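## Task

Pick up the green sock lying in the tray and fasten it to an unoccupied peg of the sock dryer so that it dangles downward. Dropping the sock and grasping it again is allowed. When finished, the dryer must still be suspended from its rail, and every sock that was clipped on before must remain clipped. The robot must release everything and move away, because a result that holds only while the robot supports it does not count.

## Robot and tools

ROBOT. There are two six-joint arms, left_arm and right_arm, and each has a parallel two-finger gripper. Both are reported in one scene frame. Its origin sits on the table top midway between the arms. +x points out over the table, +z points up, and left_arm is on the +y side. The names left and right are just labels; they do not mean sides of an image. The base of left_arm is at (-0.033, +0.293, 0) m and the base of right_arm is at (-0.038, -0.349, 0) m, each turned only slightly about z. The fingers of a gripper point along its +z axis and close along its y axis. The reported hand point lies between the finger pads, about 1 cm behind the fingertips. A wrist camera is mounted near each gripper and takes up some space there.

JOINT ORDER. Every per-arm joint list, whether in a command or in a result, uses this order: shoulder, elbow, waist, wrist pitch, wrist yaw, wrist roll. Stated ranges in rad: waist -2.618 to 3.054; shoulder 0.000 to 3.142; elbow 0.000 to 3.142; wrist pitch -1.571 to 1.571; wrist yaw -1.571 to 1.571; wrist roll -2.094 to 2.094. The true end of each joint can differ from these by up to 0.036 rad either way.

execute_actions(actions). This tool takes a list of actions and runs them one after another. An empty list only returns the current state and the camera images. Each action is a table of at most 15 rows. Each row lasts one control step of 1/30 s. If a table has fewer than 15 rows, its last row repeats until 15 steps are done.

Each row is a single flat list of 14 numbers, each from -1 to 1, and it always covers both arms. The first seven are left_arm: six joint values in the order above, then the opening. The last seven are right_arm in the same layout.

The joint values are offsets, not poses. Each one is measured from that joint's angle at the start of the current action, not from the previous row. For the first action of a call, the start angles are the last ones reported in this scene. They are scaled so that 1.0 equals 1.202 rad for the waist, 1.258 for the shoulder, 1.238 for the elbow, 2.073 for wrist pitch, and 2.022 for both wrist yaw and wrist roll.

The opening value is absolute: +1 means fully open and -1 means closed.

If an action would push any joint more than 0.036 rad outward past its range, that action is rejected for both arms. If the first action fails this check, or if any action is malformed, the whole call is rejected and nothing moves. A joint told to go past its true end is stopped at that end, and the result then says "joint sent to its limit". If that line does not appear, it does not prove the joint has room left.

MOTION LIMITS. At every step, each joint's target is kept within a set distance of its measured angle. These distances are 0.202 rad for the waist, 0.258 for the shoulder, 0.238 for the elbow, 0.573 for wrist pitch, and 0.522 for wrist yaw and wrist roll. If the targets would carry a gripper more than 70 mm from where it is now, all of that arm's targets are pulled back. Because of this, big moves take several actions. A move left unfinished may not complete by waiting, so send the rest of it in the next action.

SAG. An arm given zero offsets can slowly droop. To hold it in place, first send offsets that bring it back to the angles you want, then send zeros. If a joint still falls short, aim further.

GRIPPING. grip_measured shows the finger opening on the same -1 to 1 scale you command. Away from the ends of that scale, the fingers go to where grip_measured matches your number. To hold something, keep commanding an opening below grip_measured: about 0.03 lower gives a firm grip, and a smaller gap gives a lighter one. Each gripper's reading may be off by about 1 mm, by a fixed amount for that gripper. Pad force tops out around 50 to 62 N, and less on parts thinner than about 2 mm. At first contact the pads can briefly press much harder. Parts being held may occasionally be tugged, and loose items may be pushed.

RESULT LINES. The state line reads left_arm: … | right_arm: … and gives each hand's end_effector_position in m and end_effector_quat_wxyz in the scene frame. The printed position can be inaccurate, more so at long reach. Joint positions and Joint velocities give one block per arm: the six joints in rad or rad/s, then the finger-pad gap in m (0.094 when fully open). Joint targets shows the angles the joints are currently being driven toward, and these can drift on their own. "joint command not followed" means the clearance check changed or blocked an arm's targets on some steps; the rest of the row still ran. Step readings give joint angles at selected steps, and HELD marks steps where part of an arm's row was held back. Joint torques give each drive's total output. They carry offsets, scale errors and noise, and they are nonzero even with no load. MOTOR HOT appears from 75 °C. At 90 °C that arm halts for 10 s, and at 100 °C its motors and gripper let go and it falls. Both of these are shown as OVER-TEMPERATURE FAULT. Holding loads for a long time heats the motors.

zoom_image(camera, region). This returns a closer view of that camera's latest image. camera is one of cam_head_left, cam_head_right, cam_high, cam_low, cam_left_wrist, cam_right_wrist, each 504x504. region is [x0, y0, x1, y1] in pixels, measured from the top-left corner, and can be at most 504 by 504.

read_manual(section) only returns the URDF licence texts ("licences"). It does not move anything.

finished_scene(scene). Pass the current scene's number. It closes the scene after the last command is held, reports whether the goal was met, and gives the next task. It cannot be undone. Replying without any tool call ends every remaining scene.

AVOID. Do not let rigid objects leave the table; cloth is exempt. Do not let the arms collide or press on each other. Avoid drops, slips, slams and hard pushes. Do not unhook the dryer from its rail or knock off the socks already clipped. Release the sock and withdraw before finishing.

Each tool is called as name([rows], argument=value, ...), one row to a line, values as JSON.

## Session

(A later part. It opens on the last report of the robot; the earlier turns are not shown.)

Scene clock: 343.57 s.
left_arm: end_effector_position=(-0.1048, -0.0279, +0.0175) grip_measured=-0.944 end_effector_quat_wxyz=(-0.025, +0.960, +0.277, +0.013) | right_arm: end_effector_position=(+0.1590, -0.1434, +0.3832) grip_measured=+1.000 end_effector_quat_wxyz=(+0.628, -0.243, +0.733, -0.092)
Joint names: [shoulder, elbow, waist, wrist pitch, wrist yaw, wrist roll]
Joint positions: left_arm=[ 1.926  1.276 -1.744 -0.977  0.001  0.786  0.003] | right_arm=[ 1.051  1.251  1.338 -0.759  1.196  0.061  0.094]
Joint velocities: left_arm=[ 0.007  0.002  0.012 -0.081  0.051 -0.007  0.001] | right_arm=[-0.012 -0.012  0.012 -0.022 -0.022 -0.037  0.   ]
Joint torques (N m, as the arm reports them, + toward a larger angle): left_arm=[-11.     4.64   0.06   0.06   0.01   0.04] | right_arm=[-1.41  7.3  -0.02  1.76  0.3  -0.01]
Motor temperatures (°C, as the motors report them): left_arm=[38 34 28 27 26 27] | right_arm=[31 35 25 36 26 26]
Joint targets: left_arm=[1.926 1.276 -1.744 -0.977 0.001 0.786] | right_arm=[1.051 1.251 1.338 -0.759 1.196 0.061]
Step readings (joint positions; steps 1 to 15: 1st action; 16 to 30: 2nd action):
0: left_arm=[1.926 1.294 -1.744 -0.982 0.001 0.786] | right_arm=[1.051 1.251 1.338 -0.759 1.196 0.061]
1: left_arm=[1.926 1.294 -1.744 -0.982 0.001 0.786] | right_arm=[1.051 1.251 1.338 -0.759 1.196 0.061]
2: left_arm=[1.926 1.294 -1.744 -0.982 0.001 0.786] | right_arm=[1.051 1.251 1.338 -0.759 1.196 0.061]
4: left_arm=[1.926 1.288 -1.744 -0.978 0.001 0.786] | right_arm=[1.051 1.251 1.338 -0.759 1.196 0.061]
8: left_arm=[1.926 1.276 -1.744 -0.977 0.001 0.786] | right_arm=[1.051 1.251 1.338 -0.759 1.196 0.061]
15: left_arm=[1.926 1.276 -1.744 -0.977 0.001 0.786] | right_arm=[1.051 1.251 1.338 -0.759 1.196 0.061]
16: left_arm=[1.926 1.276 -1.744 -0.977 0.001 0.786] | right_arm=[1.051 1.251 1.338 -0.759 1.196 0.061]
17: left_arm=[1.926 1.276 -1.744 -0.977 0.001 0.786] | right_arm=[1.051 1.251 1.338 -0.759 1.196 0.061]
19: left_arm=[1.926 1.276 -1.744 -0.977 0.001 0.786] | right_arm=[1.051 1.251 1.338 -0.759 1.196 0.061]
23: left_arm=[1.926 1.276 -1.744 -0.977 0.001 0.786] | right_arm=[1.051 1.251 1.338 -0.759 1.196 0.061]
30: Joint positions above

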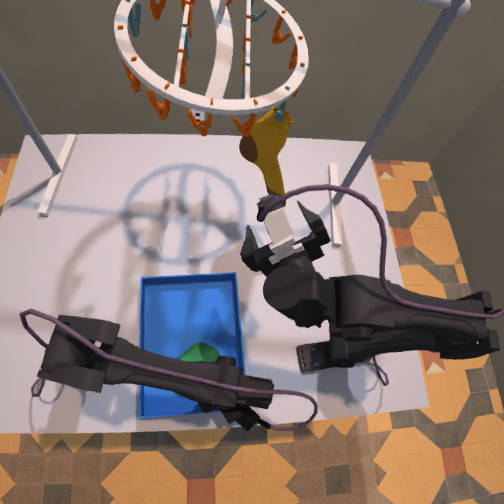

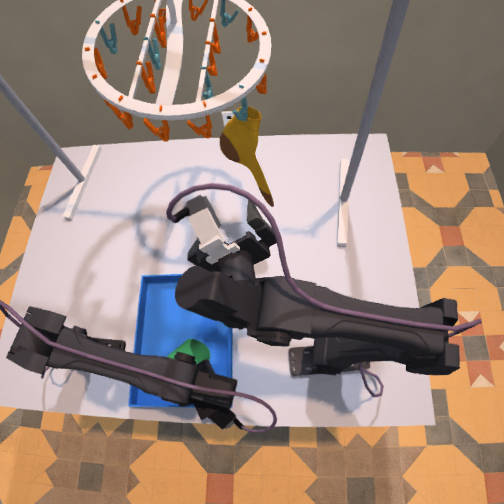

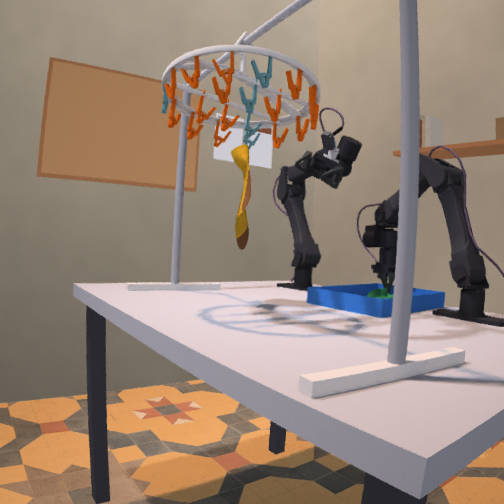

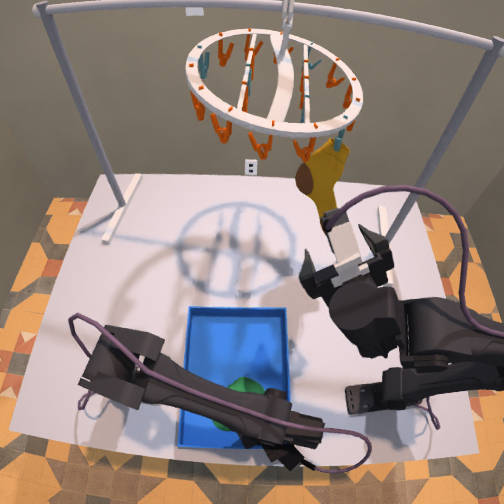

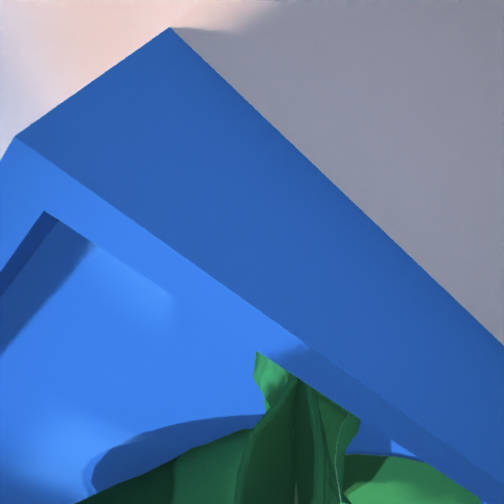

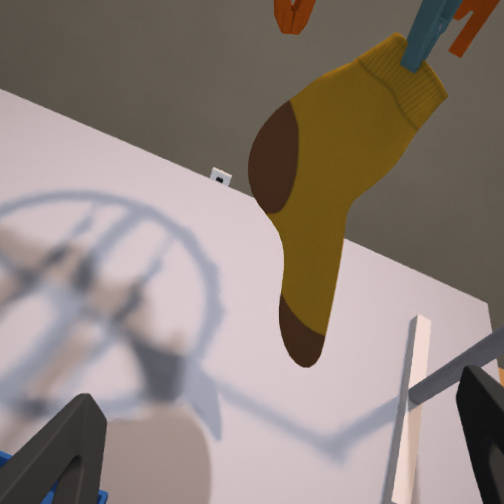

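execute_actions([
  [[-0.01,0.04,0,-0.015,0,0,-1,0,0,0,0,0,0,1],[-0.02,0.06,0,-0.03,0,0,-1,0,0,0,0,0,0,1],[-0.035,0.08,0,-0.05,0,0,-1,0,0,0,0,0,0,1],[-0.05,0.1,0,-0.07,0,0,-1,0,0,0,0,0,0,1],[-0.065,0.12,0,-0.09,0,0,-1,0,0,0,0,0,0,1],[-0.08,0.135,0,-0.105,0,0,-1,0,0,0,0,0,0,1],[-0.09,0.15,0,-0.12,0,0,-1,0,0,0,0,0,0,1]],
  [[-0.08,0.08,0,-0.04,0,0,-1,0,0,0,0,0,0,1],[-0.16,0.14,0,-0.08,0,0,-1,0,0,0,0,0,0,1],[-0.24,0.2,0,-0.12,0,0,-1,0,0,0,0,0,0,1],[-0.31,0.27,0,-0.145,0,0,-1,0,0,0,0,0,0,1]],
  [[0,0,0.15,0,0,0,-1,0,0,0,0,0,0,1],[0,0,0.3,0,0,0,-1,0,0,0,0,0,0,1],[0,0,0.55,0,0,0,-1,0,0,0,0,0,0,1]],
  [[0,0,0.55,0,0.12,-0.22,-1,0,0,0,0,0,0,1]],
  [[-0.15,-0.38,0,0.43,0.05,-0.08,-1,0,0,0,0,0,0,1]],
  [[-0.15,-0.38,0,0.43,0.04,-0.08,-1,0.17,0.15,0.02,0.15,0.04,-0.015,1]],
  [[-0.15,-0.38,0,0.43,0.03,-0.07,-1,0.17,0.16,0.02,0.16,0.045,-0.015,1]],
])

Scene clock: 450.77 s.
left_arm: end_effector_position=(+0.1926, +0.1033, +0.3881) grip_measured=-0.944 end_effector_quat_wxyz=(+0.813, +0.263, +0.413, -0.314) | right_arm: end_effector_position=(+0.1719, -0.0147, +0.4518) grip_measured=+1.000 end_effector_quat_wxyz=(+0.700, -0.070, +0.711, +0.024)
Joint names: [shoulder, elbow, waist, wrist pitch, wrist yaw, wrist roll]
Joint positions: left_arm=[ 0.865  0.369 -0.419  1.095  0.394 -0.058  0.003] | right_arm=[ 1.505  1.584  1.375 -0.162  1.328  0.017  0.094]
Joint velocities: left_arm=[ 0.002 -0.002 -0.017  0.3    0.051 -0.051  0.   ] | right_arm=[-0.002 -0.002 -0.017  0.066 -0.051  0.022  0.   ]
Joint torques (N m, as the arm reports them, + toward a larger angle): left_arm=[-1.24  6.04  0.03  1.33 -0.05 -0.07] | right_arm=[-6.42  9.57  0.43  1.88  0.2  -0.13]
Motor temperatures (°C, as the motors report them): left_arm=[38 34 28 27 26 27] | right_arm=[30 35 25 37 26 26]
Joint targets: left_arm=[0.863 0.372 -0.419 1.146 0.404 -0.073] | right_arm=[1.492 1.609 1.380 -0.138 1.346 0.008]
Step readings (joint positions; steps 1 to 15: 1st action; 16 to 30: 2nd action; 31 to 45: 3rd action; 46 to 60: 4th action; 61 to 75: 5th action; 76 to 90: 6th action; 91 to 105: 7th action):
0: left_arm=[1.926 1.276 -1.744 -0.977 0.001 0.786] | right_arm=[1.051 1.251 1.338 -0.759 1.196 0.061]
1: left_arm=[1.926 1.278 -1.744 -0.981 0.001 0.786] | right_arm=[1.051 1.251 1.338 -0.759 1.196 0.061]
2: left_arm=[1.926 1.286 -1.744 -0.991 0.001 0.786] | right_arm=[1.051 1.251 1.338 -0.759 1.196 0.061]
4: left_arm=[1.924 1.320 -1.744 -1.028 0.001 0.786] | right_arm=[1.051 1.251 1.338 -0.759 1.196 0.061]
8: left_arm=[1.869 1.408 -1.744 -1.122 0.001 0.786] | right_arm=[1.051 1.251 1.338 -0.759 1.196 0.061]
15: left_arm=[1.807 1.450 -1.744 -1.192 0.001 0.786] | right_arm=[1.051 1.251 1.338 -0.759 1.196 0.061]
16: left_arm=[1.804 1.457 -1.744 -1.205 0.001 0.786] | right_arm=[1.051 1.251 1.338 -0.759 1.196 0.061]
17: left_arm=[1.796 1.471 -1.744 -1.225 0.001 0.786] | right_arm=[1.051 1.251 1.338 -0.759 1.196 0.061]
19: left_arm=[1.755 1.514 -1.744 -1.265 0.001 0.786] | right_arm=[1.051 1.251 1.338 -0.759 1.196 0.061]
23: left_arm=[1.628 1.630 -1.744 -1.324 0.001 0.786] | right_arm=[1.051 1.251 1.338 -0.759 1.196 0.061]
30: left_arm=[1.398 1.778 -1.744 -1.426 0.001 0.786] | right_arm=[1.051 1.251 1.338 -0.759 1.196 0.061]
31: left_arm=[1.383 1.781 -1.723 -1.431 0.013 0.787] | right_arm=[1.051 1.251 1.338 -0.759 1.196 0.061]
32: left_arm=[1.376 1.781 -1.669 -1.431 0.021 0.788] | right_arm=[1.051 1.251 1.338 -0.759 1.196 0.061]
34: left_arm=[1.380 1.781 -1.528 -1.430 0.017 0.788] | right_arm=[1.051 1.251 1.338 -0.759 1.196 0.061]
38: left_arm=[1.403 1.781 -1.245 -1.425 0.009 0.788] | right_arm=[1.051 1.251 1.338 -0.759 1.196 0.061]
45: left_arm=[1.407 1.781 -1.081 -1.423 -0.013 0.788] | right_arm=[1.051 1.251 1.338 -0.759 1.196 0.061]
46: left_arm=[1.407 1.781 -1.056 -1.424 0.030 0.730] | right_arm=[1.051 1.251 1.338 -0.759 1.196 0.061]
47: left_arm=[1.407 1.781 -1.000 -1.423 0.081 0.656] | right_arm=[1.051 1.251 1.338 -0.759 1.196 0.061]
49: left_arm=[1.407 1.781 -0.859 -1.422 0.132 0.546] | right_arm=[1.051 1.251 1.338 -0.759 1.196 0.061]
53: left_arm=[1.408 1.781 -0.574 -1.421 0.180 0.431] | right_arm=[1.051 1.251 1.338 -0.759 1.196 0.061]
60: left_arm=[1.408 1.781 -0.419 -1.421 0.196 0.366] | right_arm=[1.051 1.251 1.338 -0.759 1.196 0.061]
61: left_arm=[1.382 1.737 -0.419 -1.350 0.209 0.343] | right_arm=[1.051 1.251 1.338 -0.759 1.196 0.061]
62: left_arm=[1.334 1.649 -0.419 -1.225 0.222 0.317] | right_arm=[1.051 1.251 1.338 -0.759 1.196 0.061]
64: left_arm=[1.251 1.489 -0.419 -1.015 0.244 0.279] | right_arm=[1.051 1.251 1.338 -0.759 1.196 0.061]
68: left_arm=[1.222 1.331 -0.419 -0.746 0.265 0.239] | right_arm=[1.051 1.251 1.338 -0.759 1.196 0.061]
75: left_arm=[1.232 1.314 -0.419 -0.583 0.278 0.217] | right_arm=[1.051 1.251 1.338 -0.759 1.196 0.061]
76: left_arm=[1.211 1.272 -0.419 -0.498 0.286 0.195] | right_arm=[1.070 1.268 1.339 -0.751 1.205 0.058]
77: left_arm=[1.168 1.191 -0.419 -0.373 0.296 0.168] | right_arm=[1.115 1.315 1.340 -0.713 1.222 0.054]
79: left_arm=[1.081 1.029 -0.419 -0.157 0.315 0.130] | right_arm=[1.212 1.396 1.348 -0.598 1.237 0.048]
83: left_arm=[1.045 0.860 -0.419 0.104 0.335 0.091] | right_arm=[1.276 1.411 1.356 -0.510 1.240 0.041]
90: left_arm=[1.051 0.842 -0.419 0.255 0.344 0.069] | right_arm=[1.278 1.411 1.356 -0.470 1.255 0.038]
91: left_arm=[1.038 0.811 -0.419 0.329 0.346 0.051] | right_arm=[1.300 1.433 1.357 -0.455 1.272 0.035]
92: left_arm=[1.000 0.741 -0.419 0.436 0.351 0.029] | right_arm=[1.350 1.491 1.358 -0.401 1.293 0.031]
94: left_arm=[0.912 0.583 -0.419 0.655 0.366 -0.004] | right_arm=[1.442 1.575 1.366 -0.282 1.304 0.026]
98: left_arm=[0.864 0.387 -0.419 0.942 0.388 -0.039] | right_arm=[1.502 1.584 1.375 -0.206 1.312 0.020]
105: Joint positions above

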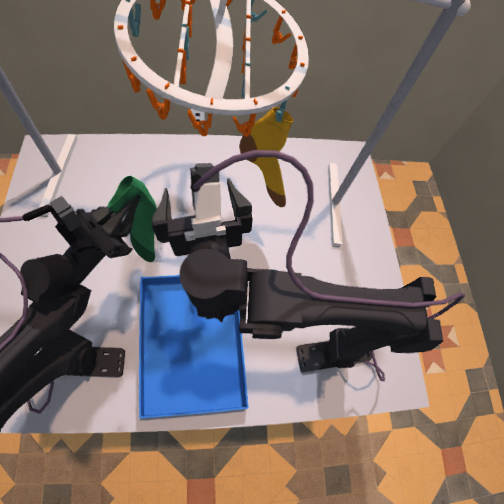

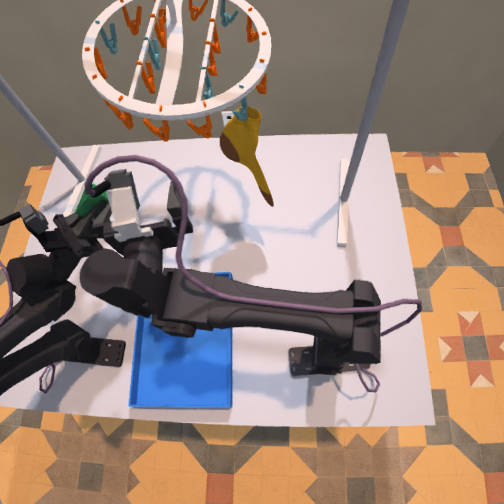

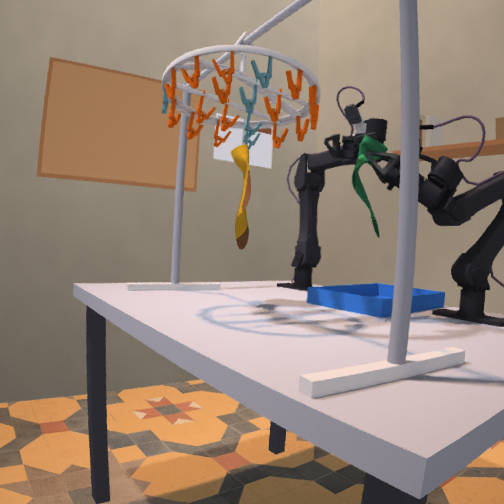

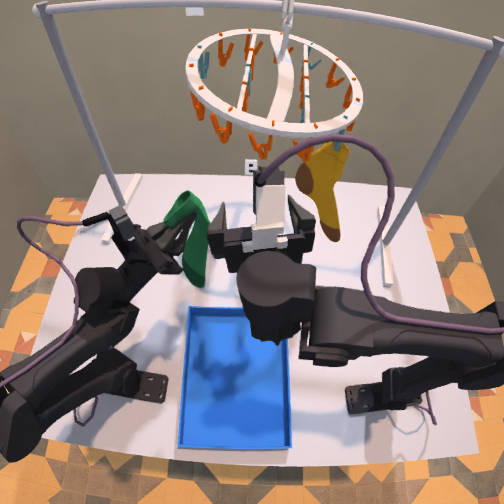

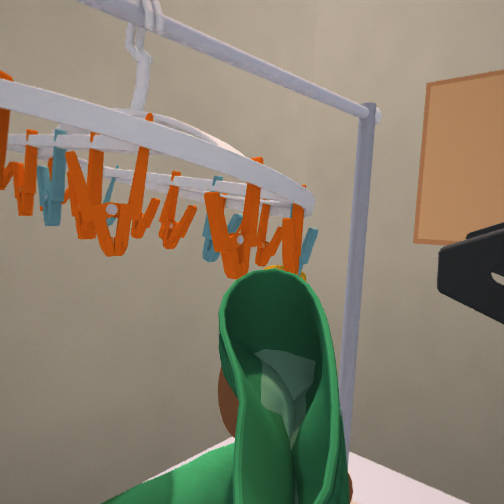

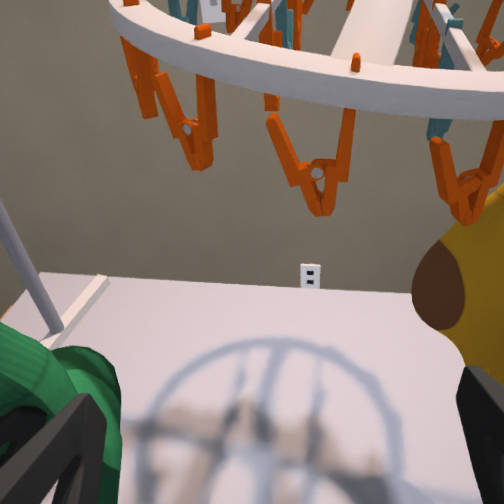

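execute_actions([
  [[0,0,0,0.01,0,0,-1,0.01,0.03,-0.03,0.005,-0.015,-0.005,0.9],[0,0,0,0.015,0,0,-1,0.02,0.05,-0.06,0.01,-0.03,-0.01,0.8],[0,0,0,0.02,0,0,-1,0.03,0.07,-0.09,0.014,-0.045,-0.015,0.7],[0,0,0,0.02,0,0,-1,0.04,0.085,-0.115,0.017,-0.06,-0.02,0.6],[0,0,0,0.02,0,0,-1,0.05,0.1,-0.14,0.02,-0.075,-0.025,0.5],[0,0,0,0.02,0,0,-1,0.06,0.115,-0.165,0.023,-0.087,-0.03,0.4],[0,0,0,0.02,0,0,-1,0.07,0.13,-0.185,0.023,-0.097,-0.035,0.3],[0,0,0,0.02,0,0,-1,0.08,0.141,-0.2,0.023,-0.103,-0.035,0.25]],
  [[0,0,0,0,0,0,-1,0,0,0,0,-0.01,0,0.25]],
])

Scene clock: 460.77 s.
left_arm: end_effector_position=(+0.1876, +0.1054, +0.3954) grip_measured=-0.944 end_effector_quat_wxyz=(+0.822, +0.261, +0.397, -0.315) | right_arm: end_effector_position=(+0.2550, -0.0237, +0.4731) grip_measured=+0.253 end_effector_quat_wxyz=(+0.707, -0.040, +0.706, +0.012)
Joint names: [shoulder, elbow, waist, wrist pitch, wrist yaw, wrist roll]
Joint positions: left_arm=[ 0.865  0.369 -0.419  1.134  0.396 -0.063  0.003] | right_arm=[ 1.596  1.723  1.128 -0.127  1.139 -0.04   0.059]
Joint velocities: left_arm=[ 0.007 -0.007  0.012 -0.007  0.066  0.007  0.001] | right_arm=[ 0.002 -0.012 -0.002 -0.051  0.007 -0.022 -0.001]
Joint torques (N m, as the arm reports them, + toward a larger angle): left_arm=[-0.99  5.75 -0.01  1.2  -0.17  0.04] | right_arm=[-6.22  7.63  0.01  1.86 -0.03  0.  ]
Motor temperatures (°C, as the motors report them): left_arm=[36 34 28 28 26 27] | right_arm=[31 36 25 37 26 26]
Joint targets: left_arm=[0.865 0.369 -0.419 1.134 0.396 -0.063] | right_arm=[1.596 1.723 1.128 -0.127 1.128 -0.040]
Step readings (joint positions; steps 1 to 15: 1st action; 16 to 30: 2nd action):
0: left_arm=[0.865 0.369 -0.419 1.135 0.396 -0.063] | right_arm=[1.505 1.584 1.375 -0.150 1.334 0.017]
1: left_arm=[0.865 0.369 -0.419 1.134 0.396 -0.063] | right_arm=[1.505 1.584 1.372 -0.150 1.330 0.017]
2: left_arm=[0.865 0.369 -0.419 1.134 0.396 -0.063] | right_arm=[1.507 1.588 1.363 -0.150 1.321 0.015]
4: left_arm=[0.865 0.369 -0.419 1.134 0.396 -0.063] | right_arm=[1.525 1.619 1.316 -0.149 1.289 0.007]
8: left_arm=[0.865 0.369 -0.419 1.134 0.396 -0.063] | right_arm=[1.575 1.697 1.180 -0.136 1.210 -0.020]
15: left_arm=[0.865 0.369 -0.419 1.134 0.396 -0.063] | right_arm=[1.596 1.723 1.128 -0.127 1.148 -0.040]
16: left_arm=[0.865 0.369 -0.419 1.134 0.396 -0.063] | right_arm=[1.596 1.723 1.128 -0.127 1.145 -0.040]
17: left_arm=[0.865 0.369 -0.419 1.134 0.396 -0.063] | right_arm=[1.596 1.723 1.128 -0.127 1.144 -0.040]
19: left_arm=[0.865 0.369 -0.419 1.134 0.396 -0.063] | right_arm=[1.596 1.723 1.128 -0.127 1.142 -0.040]
23: left_arm=[0.865 0.369 -0.419 1.134 0.396 -0.063] | right_arm=[1.596 1.723 1.128 -0.127 1.140 -0.040]
30: Joint positions above

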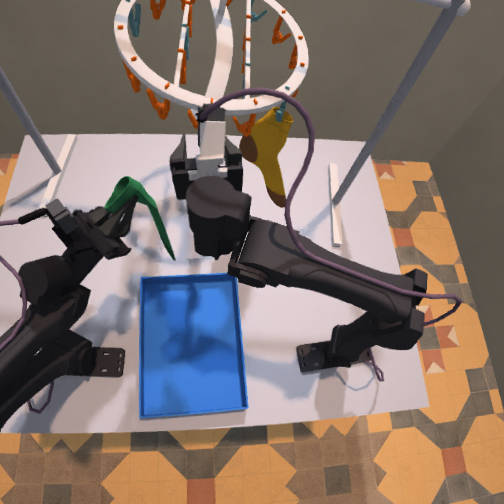

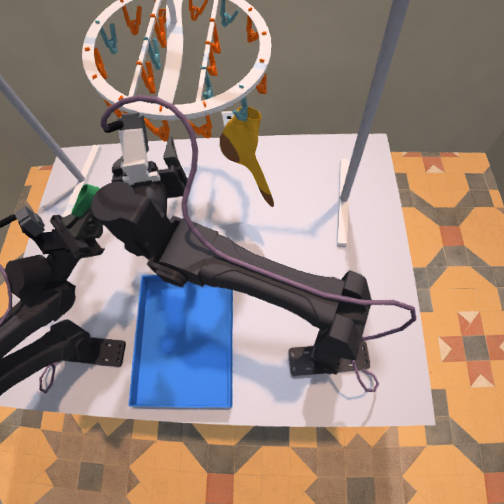

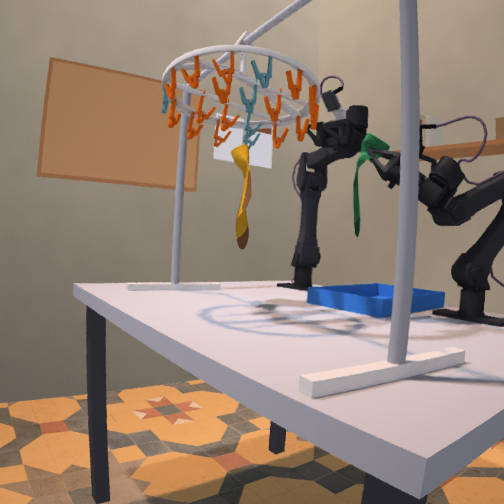

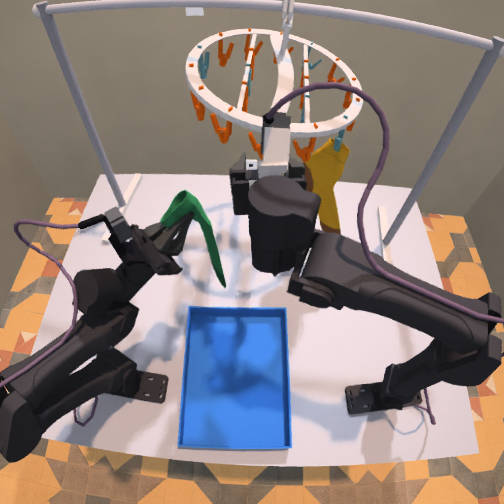

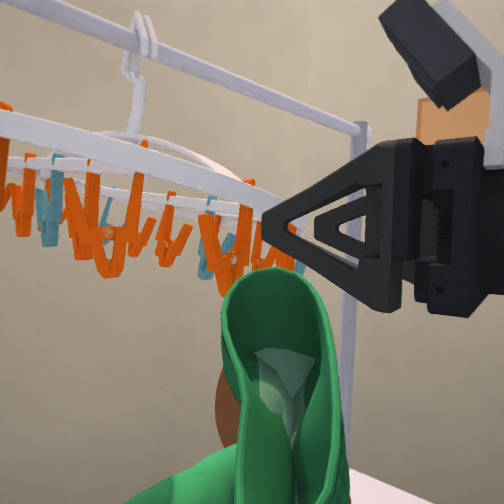

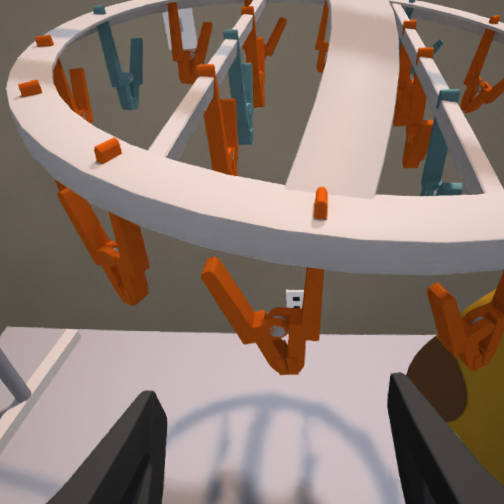

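execute_actions([
  [[0,0,0,0,0,0,-1,0.005,0.01,-0.008,0.005,-0.01,-0.03,0.3],[0,0,0,0,0,0,-1,0.01,0.02,-0.016,0.01,-0.02,-0.06,0.35],[0,0,0,0,0,0,-1,0.018,0.028,-0.026,0.014,-0.03,-0.08,0.35],[0,0,0,0,0,0,-1,0.026,0.034,-0.036,0.018,-0.038,-0.094,0.35],[0,0,0,0,0,0,-1,0.034,0.04,-0.046,0.021,-0.045,-0.094,0.35],[0,0,0,0,0,0,-1,0.042,0.045,-0.056,0.021,-0.05,-0.094,0.35],[0,0,0,0,0,0,-1,0.049,0.049,-0.063,0.021,-0.054,-0.094,0.35],[0,0,0,0,0,0,-1,0.054,0.051,-0.068,0.021,-0.055,-0.094,0.35]],
  [[0,0,0,0,0,0,-1,0,0,0,0,-0.008,0,0.35]],
])

Scene clock: 470.37 s.
left_arm: end_effector_position=(+0.1876, +0.1054, +0.3954) grip_measured=-0.944 end_effector_quat_wxyz=(+0.822, +0.261, +0.397, -0.315) | right_arm: end_effector_position=(+0.2881, -0.0118, +0.4618) grip_measured=+0.347 end_effector_quat_wxyz=(+0.704, -0.111, +0.700, -0.045)
Joint names: [shoulder, elbow, waist, wrist pitch, wrist yaw, wrist roll]
Joint positions: left_arm=[ 0.865  0.369 -0.419  1.134  0.396 -0.063  0.003] | right_arm=[ 1.662  1.752  1.047 -0.098  1.04  -0.214  0.063]
Joint velocities: left_arm=[ 0.002  0.007  0.012 -0.037  0.022  0.007  0.001] | right_arm=[ 0.002 -0.007 -0.007 -0.081  0.081 -0.066  0.   ]
Joint torques (N m, as the arm reports them, + toward a larger angle): left_arm=[-0.98  5.8   0.07  1.21 -0.17  0.02] | right_arm=[-7.02  7.85 -0.03  1.92 -0.05  0.01]
Motor temperatures (°C, as the motors report them): left_arm=[35 35 28 28 26 27] | right_arm=[32 35 25 37 26 26]
Joint targets: left_arm=[0.865 0.369 -0.419 1.134 0.396 -0.063] | right_arm=[1.662 1.752 1.047 -0.098 1.029 -0.214]
Step readings (joint positions; steps 1 to 15: 1st action; 16 to 30: 2nd action):
0: left_arm=[0.865 0.369 -0.419 1.134 0.396 -0.063] | right_arm=[1.596 1.723 1.128 -0.127 1.139 -0.040]
1: left_arm=[0.865 0.369 -0.419 1.134 0.396 -0.063] | right_arm=[1.596 1.723 1.128 -0.127 1.138 -0.047]
2: left_arm=[0.865 0.369 -0.419 1.134 0.396 -0.063] | right_arm=[1.596 1.723 1.126 -0.126 1.134 -0.064]
4: left_arm=[0.865 0.369 -0.419 1.134 0.396 -0.063] | right_arm=[1.599 1.724 1.117 -0.118 1.116 -0.113]
8: left_arm=[0.865 0.369 -0.419 1.134 0.396 -0.063] | right_arm=[1.633 1.748 1.071 -0.101 1.076 -0.178]
15: left_arm=[0.865 0.369 -0.419 1.134 0.396 -0.063] | right_arm=[1.662 1.752 1.047 -0.098 1.045 -0.214]
16: left_arm=[0.865 0.369 -0.419 1.134 0.396 -0.063] | right_arm=[1.662 1.752 1.047 -0.098 1.044 -0.214]
17: left_arm=[0.865 0.369 -0.419 1.134 0.396 -0.063] | right_arm=[1.662 1.752 1.047 -0.098 1.043 -0.214]
19: left_arm=[0.865 0.369 -0.419 1.134 0.396 -0.063] | right_arm=[1.662 1.752 1.047 -0.098 1.042 -0.214]
23: left_arm=[0.865 0.369 -0.419 1.134 0.396 -0.063] | right_arm=[1.662 1.752 1.047 -0.098 1.041 -0.214]
30: Joint positions above

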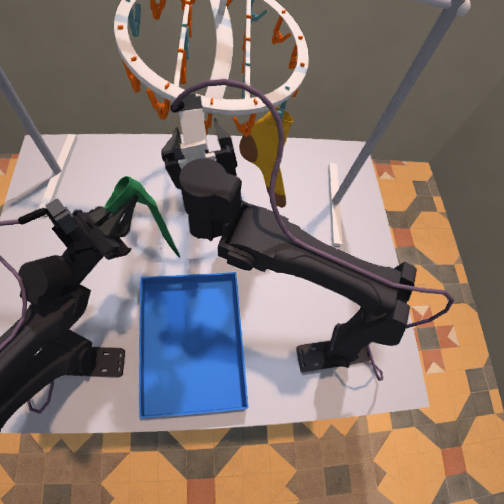

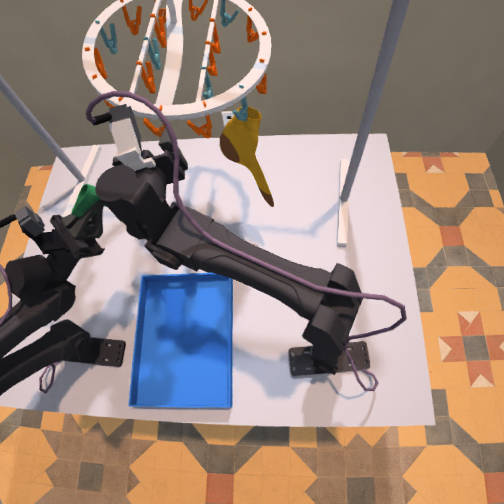

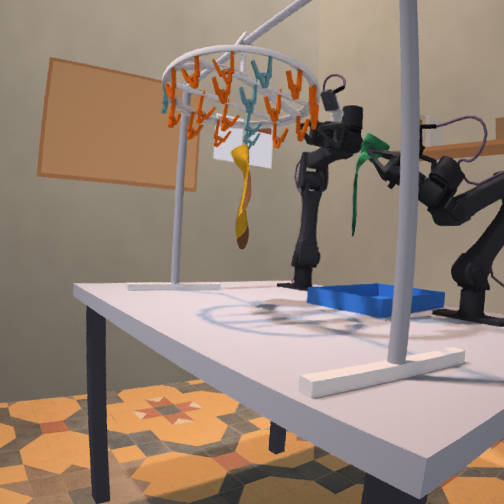

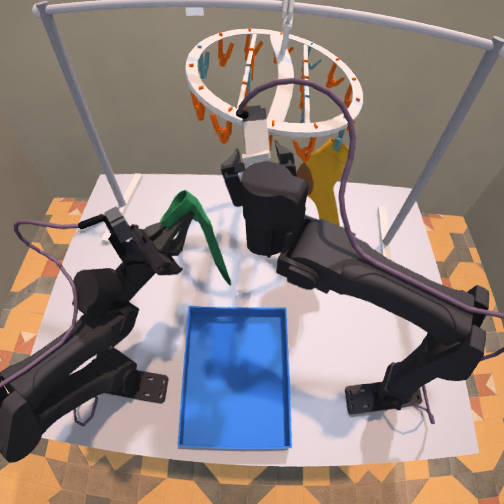

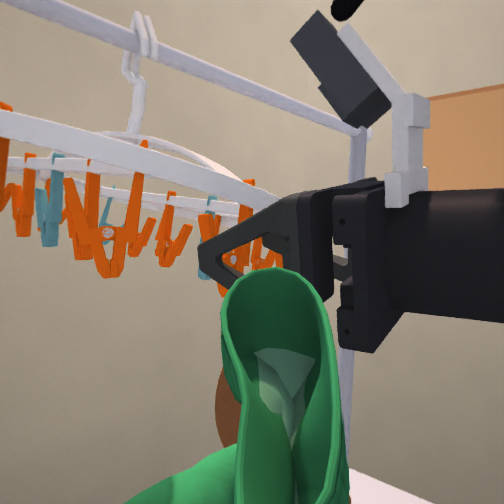

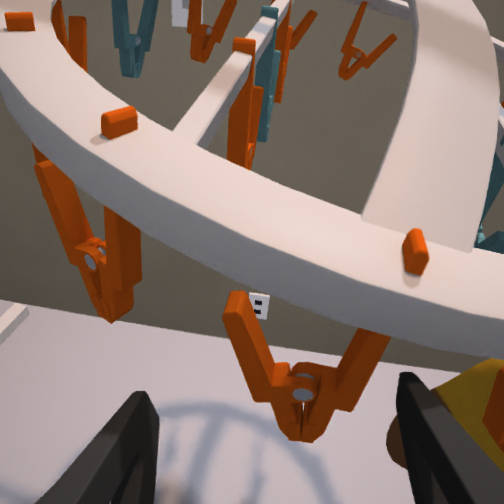

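execute_actions([
  [[0,0,0,0,0,0,-1,0,0,0,0,0.015,0.015,0.35],[0,0,0,0,0,0,-1,0,0,0,0,0.025,0.03,0.35],[0,0,0,0,0,0,-1,0,0,0,0,0.035,0.04,0.35]],
  [[0,0,0,0,0,0,-1,0.004,0.02,-0.004,0,-0.008,0,0.35],[0,0,0,0,0,0,-1,0.008,0.03,-0.008,0.002,-0.012,0,0.35],[0,0,0,0,0,0,-1,0.012,0.034,-0.012,0.003,-0.015,0,0.35],[0,0,0,0,0,0,-1,0.016,0.038,-0.017,0.004,-0.018,0,0.35],[0,0,0,0,0,0,-1,0.02,0.042,-0.021,0.005,-0.021,0,0.35],[0,0,0,0,0,0,-1,0.024,0.046,-0.025,0.006,-0.024,0,0.35],[0,0,0,0,0,0,-1,0.028,0.05,-0.03,0.007,-0.027,0,0.35],[0,0,0,0,0,0,-1,0.032,0.054,-0.034,0.007,-0.03,0,0.35],[0,0,0,0,0,0,-1,0.036,0.058,-0.038,0.007,-0.033,0,0.35],[0,0,0,0,0,0,-1,0.04,0.062,-0.043,0.007,-0.036,0,0.35],[0,0,0,0,0,0,-1,0.043,0.065,-0.047,0.007,-0.038,0,0.35]],
  [[0,0,0,0,0,0,-1,0,0,0,0,-0.006,0,0.35]],
])

Scene clock: 481.37 s.
left_arm: end_effector_position=(+0.1876, +0.1054, +0.3954) grip_measured=-0.944 end_effector_quat_wxyz=(+0.822, +0.261, +0.397, -0.315) | right_arm: end_effector_position=(+0.3105, -0.0178, +0.4602) grip_measured=+0.347 end_effector_quat_wxyz=(+0.705, -0.069, +0.705, -0.038)
Joint names: [shoulder, elbow, waist, wrist pitch, wrist yaw, wrist roll]
Joint positions: left_arm=[ 0.865  0.369 -0.419  1.134  0.396 -0.063  0.003] | right_arm=[ 1.708  1.795  0.996 -0.094  1.038 -0.145  0.063]
Joint velocities: left_arm=[-0.022 -0.007 -0.007 -0.022 -0.007  0.007 -0.001] | right_arm=[ 0.007  0.007 -0.012  0.037  0.095 -0.037 -0.001]
Joint torques (N m, as the arm reports them, + toward a larger angle): left_arm=[-1.    5.79  0.06  1.21 -0.17  0.03] | right_arm=[-7.28  7.76  0.05  1.97 -0.04  0.  ]
Motor temperatures (°C, as the motors report them): left_arm=[34 35 28 29 26 27] | right_arm=[33 35 25 38 26 26]
Joint targets: left_arm=[0.865 0.369 -0.419 1.134 0.396 -0.063] | right_arm=[1.707 1.795 0.996 -0.094 1.028 -0.145]
Step readings (joint positions; steps 1 to 15: 1st action; 16 to 30: 2nd action; 31 to 45: 3rd action):
0: left_arm=[0.865 0.369 -0.419 1.134 0.396 -0.063] | right_arm=[1.662 1.752 1.047 -0.098 1.040 -0.214]
1: left_arm=[0.865 0.369 -0.419 1.134 0.396 -0.063] | right_arm=[1.662 1.752 1.047 -0.098 1.042 -0.211]
2: left_arm=[0.865 0.369 -0.419 1.134 0.396 -0.063] | right_arm=[1.662 1.752 1.047 -0.098 1.047 -0.204]
4: left_arm=[0.865 0.369 -0.419 1.134 0.396 -0.063] | right_arm=[1.662 1.752 1.047 -0.098 1.065 -0.182]
8: left_arm=[0.865 0.369 -0.419 1.134 0.396 -0.063] | right_arm=[1.662 1.752 1.047 -0.098 1.086 -0.159]
15: left_arm=[0.865 0.369 -0.419 1.134 0.396 -0.063] | right_arm=[1.662 1.752 1.047 -0.098 1.096 -0.146]
16: left_arm=[0.865 0.369 -0.419 1.134 0.396 -0.063] | right_arm=[1.662 1.752 1.047 -0.098 1.096 -0.145]
17: left_arm=[0.865 0.369 -0.419 1.134 0.396 -0.063] | right_arm=[1.662 1.752 1.047 -0.098 1.094 -0.145]
19: left_arm=[0.865 0.369 -0.419 1.134 0.396 -0.063] | right_arm=[1.662 1.752 1.046 -0.098 1.087 -0.145]
23: left_arm=[0.865 0.369 -0.419 1.134 0.396 -0.063] | right_arm=[1.680 1.775 1.027 -0.096 1.068 -0.145]
30: left_arm=[0.865 0.369 -0.419 1.134 0.396 -0.063] | right_arm=[1.707 1.795 0.996 -0.094 1.040 -0.145]
31: left_arm=[0.865 0.369 -0.419 1.134 0.396 -0.063] | right_arm=[1.708 1.795 0.996 -0.094 1.039 -0.145]
32: left_arm=[0.865 0.369 -0.419 1.134 0.396 -0.063] | right_arm=[1.708 1.795 0.996 -0.094 1.038 -0.145]
34: left_arm=[0.865 0.369 -0.419 1.134 0.396 -0.063] | right_arm=[1.708 1.795 0.996 -0.094 1.038 -0.145]
38: left_arm=[0.865 0.369 -0.419 1.134 0.396 -0.063] | right_arm=[1.708 1.795 0.996 -0.094 1.038 -0.145]
45: Joint positions above

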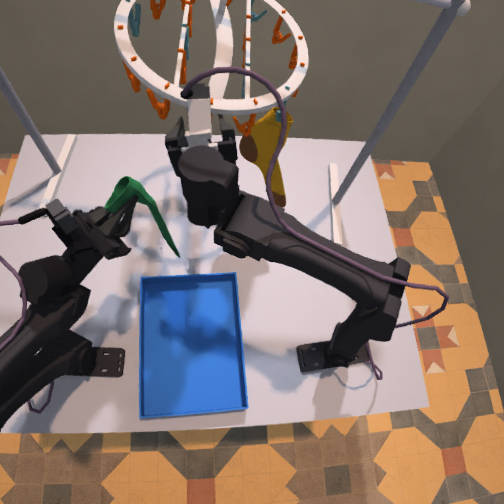

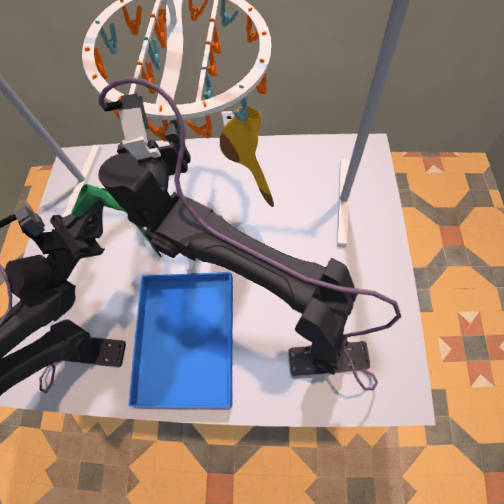

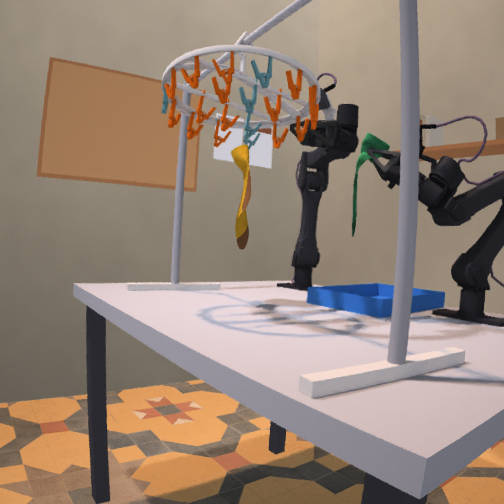

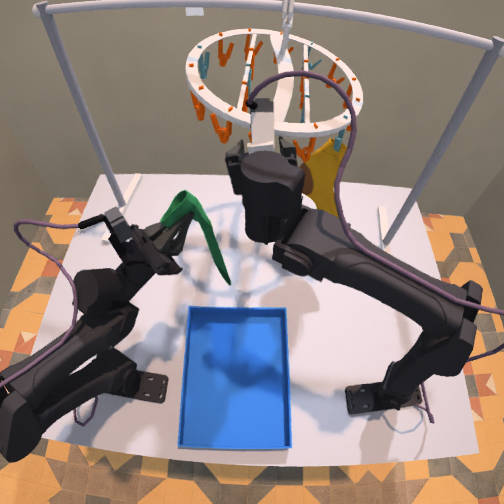

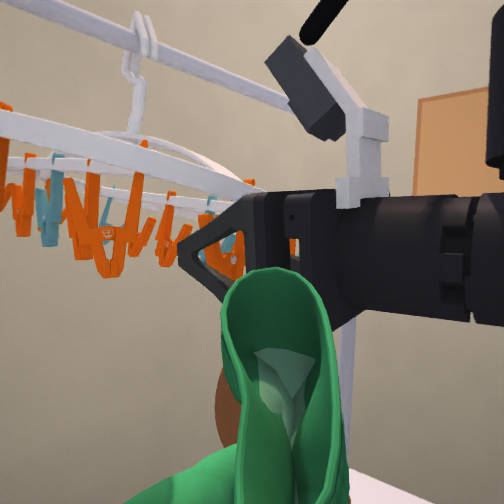

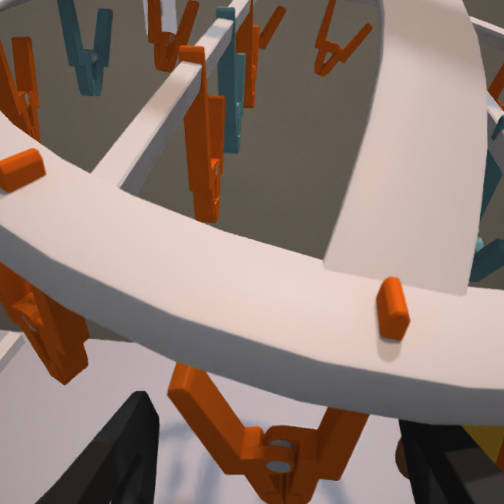

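execute_actions([
  [[0,0,0,0,0,0,-1,0,0.02,0,0,0,0.012,0.35],[0,0,0,0,0,0,-1,0,0.032,0,0,0,0.022,0.35],[0,0,0,0,0,0,-1,0,0.04,0,0,0,0.032,0.35],[0,0,0,0,0,0,-1,0,0.045,0,0,0,0.032,0.35]],
  [[0,0,0,0,0,0,-1,0,0,0,0,0,0,0.3],[0,0,0,0,0,0,-1,0,0,0,0,0,0,0.25],[0,0,0,0,0,0,-1,0,0,0,0,0,0,0.2],[0,0,0,0,0,0,-1,0,0,0,0,0,0,0.15],[0,0,0,0,0,0,-1,0,0,0,0,0,0,0.1],[0,0,0,0,0,0,-1,0,0,0,0,0,0,0.05],[0,0,0,0,0,0,-1,0,0,0,0,0,0,0],[0,0,0,0,0,0,-1,0,0,0,0,0,0,-0.05],[0,0,0,0,0,0,-1,0,0,0,0,0,0,-0.1],[0,0,0,0,0,0,-1,0,0,0,0,0,0,-0.15],[0,0,0,0,0,0,-1,0,0,0,0,0,0,-0.2],[0,0,0,0,0,0,-1,0,0,0,0,0,0,-0.25],[0,0,0,0,0,0,-1,0,0,0,0,0,0,-0.3],[0,0,0,0,0,0,-1,0,0,0,0,0,0,-0.35],[0,0,0,0,0,0,-1,0,0,0,0,0,0,-0.4]],
])

Scene clock: 514.07 s.
left_arm: end_effector_position=(+0.1876, +0.1054, +0.3954) grip_measured=-0.944 end_effector_quat_wxyz=(+0.822, +0.261, +0.397, -0.315) | right_arm: end_effector_position=(+0.3096, -0.0196, +0.4695) grip_measured=-0.364 end_effector_quat_wxyz=(+0.710, -0.041, +0.703, -0.011)
Joint names: [shoulder, elbow, waist, wrist pitch, wrist yaw, wrist roll]
Joint positions: left_arm=[ 0.865  0.369 -0.419  1.134  0.396 -0.063  0.003] | right_arm=[ 1.708  1.818  0.996 -0.093  1.038 -0.089  0.03 ]
Joint velocities: left_arm=[-0.017 -0.007 -0.002  0.007 -0.037  0.007  0.   ] | right_arm=[ 0.012 -0.017 -0.002  0.007  0.037 -0.037 -0.045]
Joint torques (N m, as the arm reports them, + toward a larger angle): left_arm=[-0.96  5.75  0.04  1.21 -0.18  0.03] | right_arm=[-7.36  7.72  0.03  1.96  0.09 -0.05]
Motor temperatures (°C, as the motors report them): left_arm=[32 35 28 30 26 27] | right_arm=[34 35 25 38 25 26]
Joint targets: left_arm=[0.865 0.369 -0.419 1.134 0.396 -0.063] | right_arm=[1.708 1.818 0.996 -0.094 1.038 -0.091]
Step readings (joint positions; steps 1 to 15: 1st action; 16 to 30: 2nd action):
0: left_arm=[0.865 0.369 -0.419 1.134 0.396 -0.063] | right_arm=[1.708 1.795 0.996 -0.094 1.038 -0.145]
1: left_arm=[0.865 0.369 -0.419 1.134 0.396 -0.063] | right_arm=[1.708 1.795 0.996 -0.094 1.038 -0.143]
2: left_arm=[0.865 0.369 -0.419 1.134 0.396 -0.063] | right_arm=[1.708 1.795 0.996 -0.094 1.038 -0.138]
4: left_arm=[0.865 0.369 -0.419 1.134 0.396 -0.063] | right_arm=[1.708 1.800 0.996 -0.094 1.038 -0.121]
8: left_arm=[0.865 0.369 -0.419 1.134 0.396 -0.063] | right_arm=[1.708 1.816 0.996 -0.094 1.038 -0.102]
15: left_arm=[0.865 0.369 -0.419 1.134 0.396 -0.063] | right_arm=[1.708 1.818 0.996 -0.094 1.038 -0.091]
16: left_arm=[0.865 0.369 -0.419 1.134 0.396 -0.063] | right_arm=[1.708 1.818 0.996 -0.094 1.038 -0.091]
17: left_arm=[0.865 0.369 -0.419 1.134 0.396 -0.063] | right_arm=[1.708 1.818 0.996 -0.094 1.038 -0.091]
19: left_arm=[0.865 0.369 -0.419 1.134 0.396 -0.063] | right_arm=[1.708 1.818 0.996 -0.094 1.038 -0.091]
23: left_arm=[0.865 0.369 -0.419 1.134 0.396 -0.063] | right_arm=[1.708 1.818 0.996 -0.094 1.038 -0.091]
30: Joint positions above

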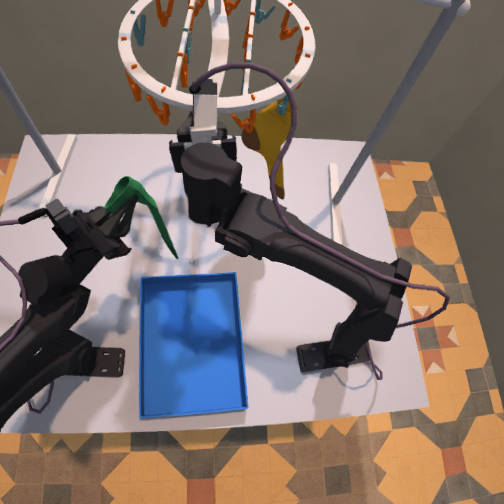

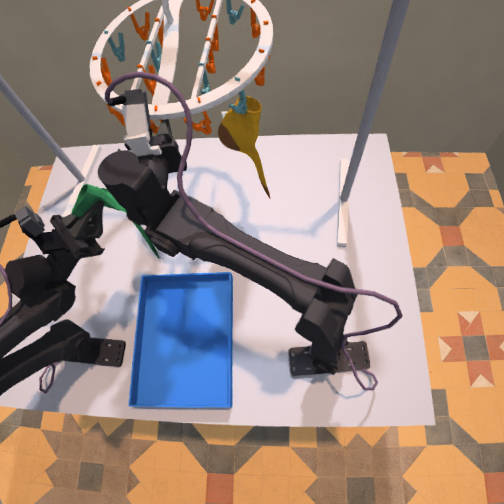

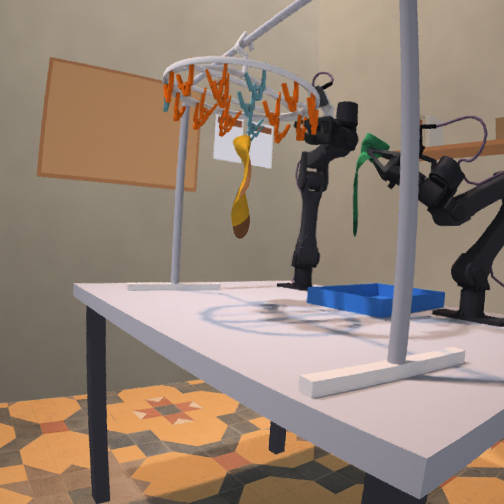

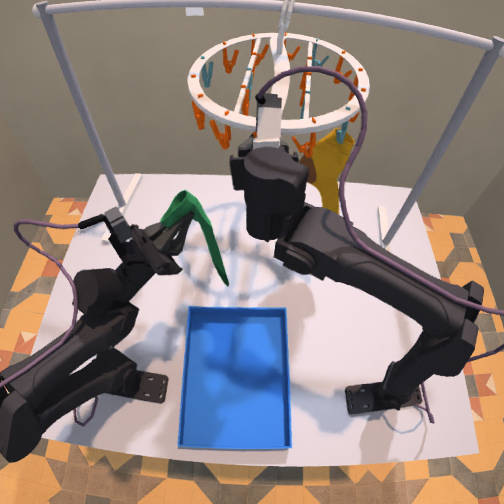

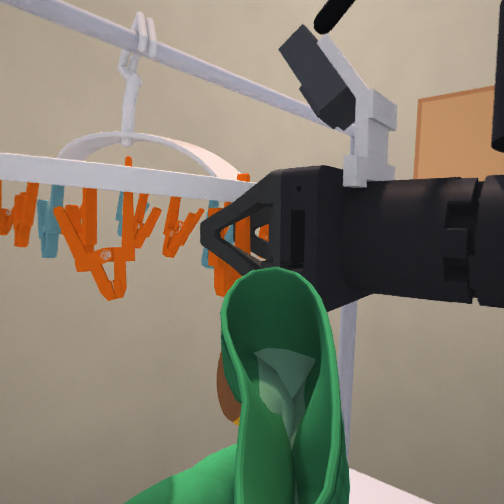

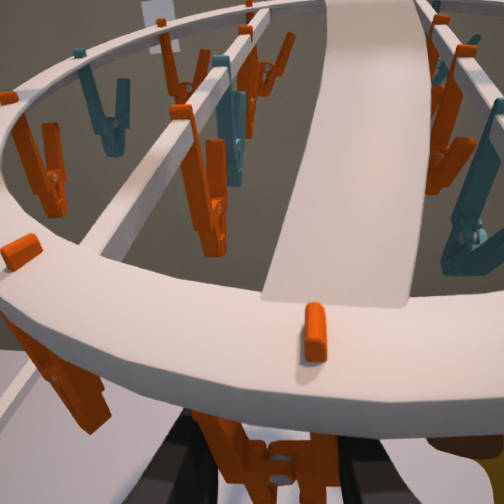

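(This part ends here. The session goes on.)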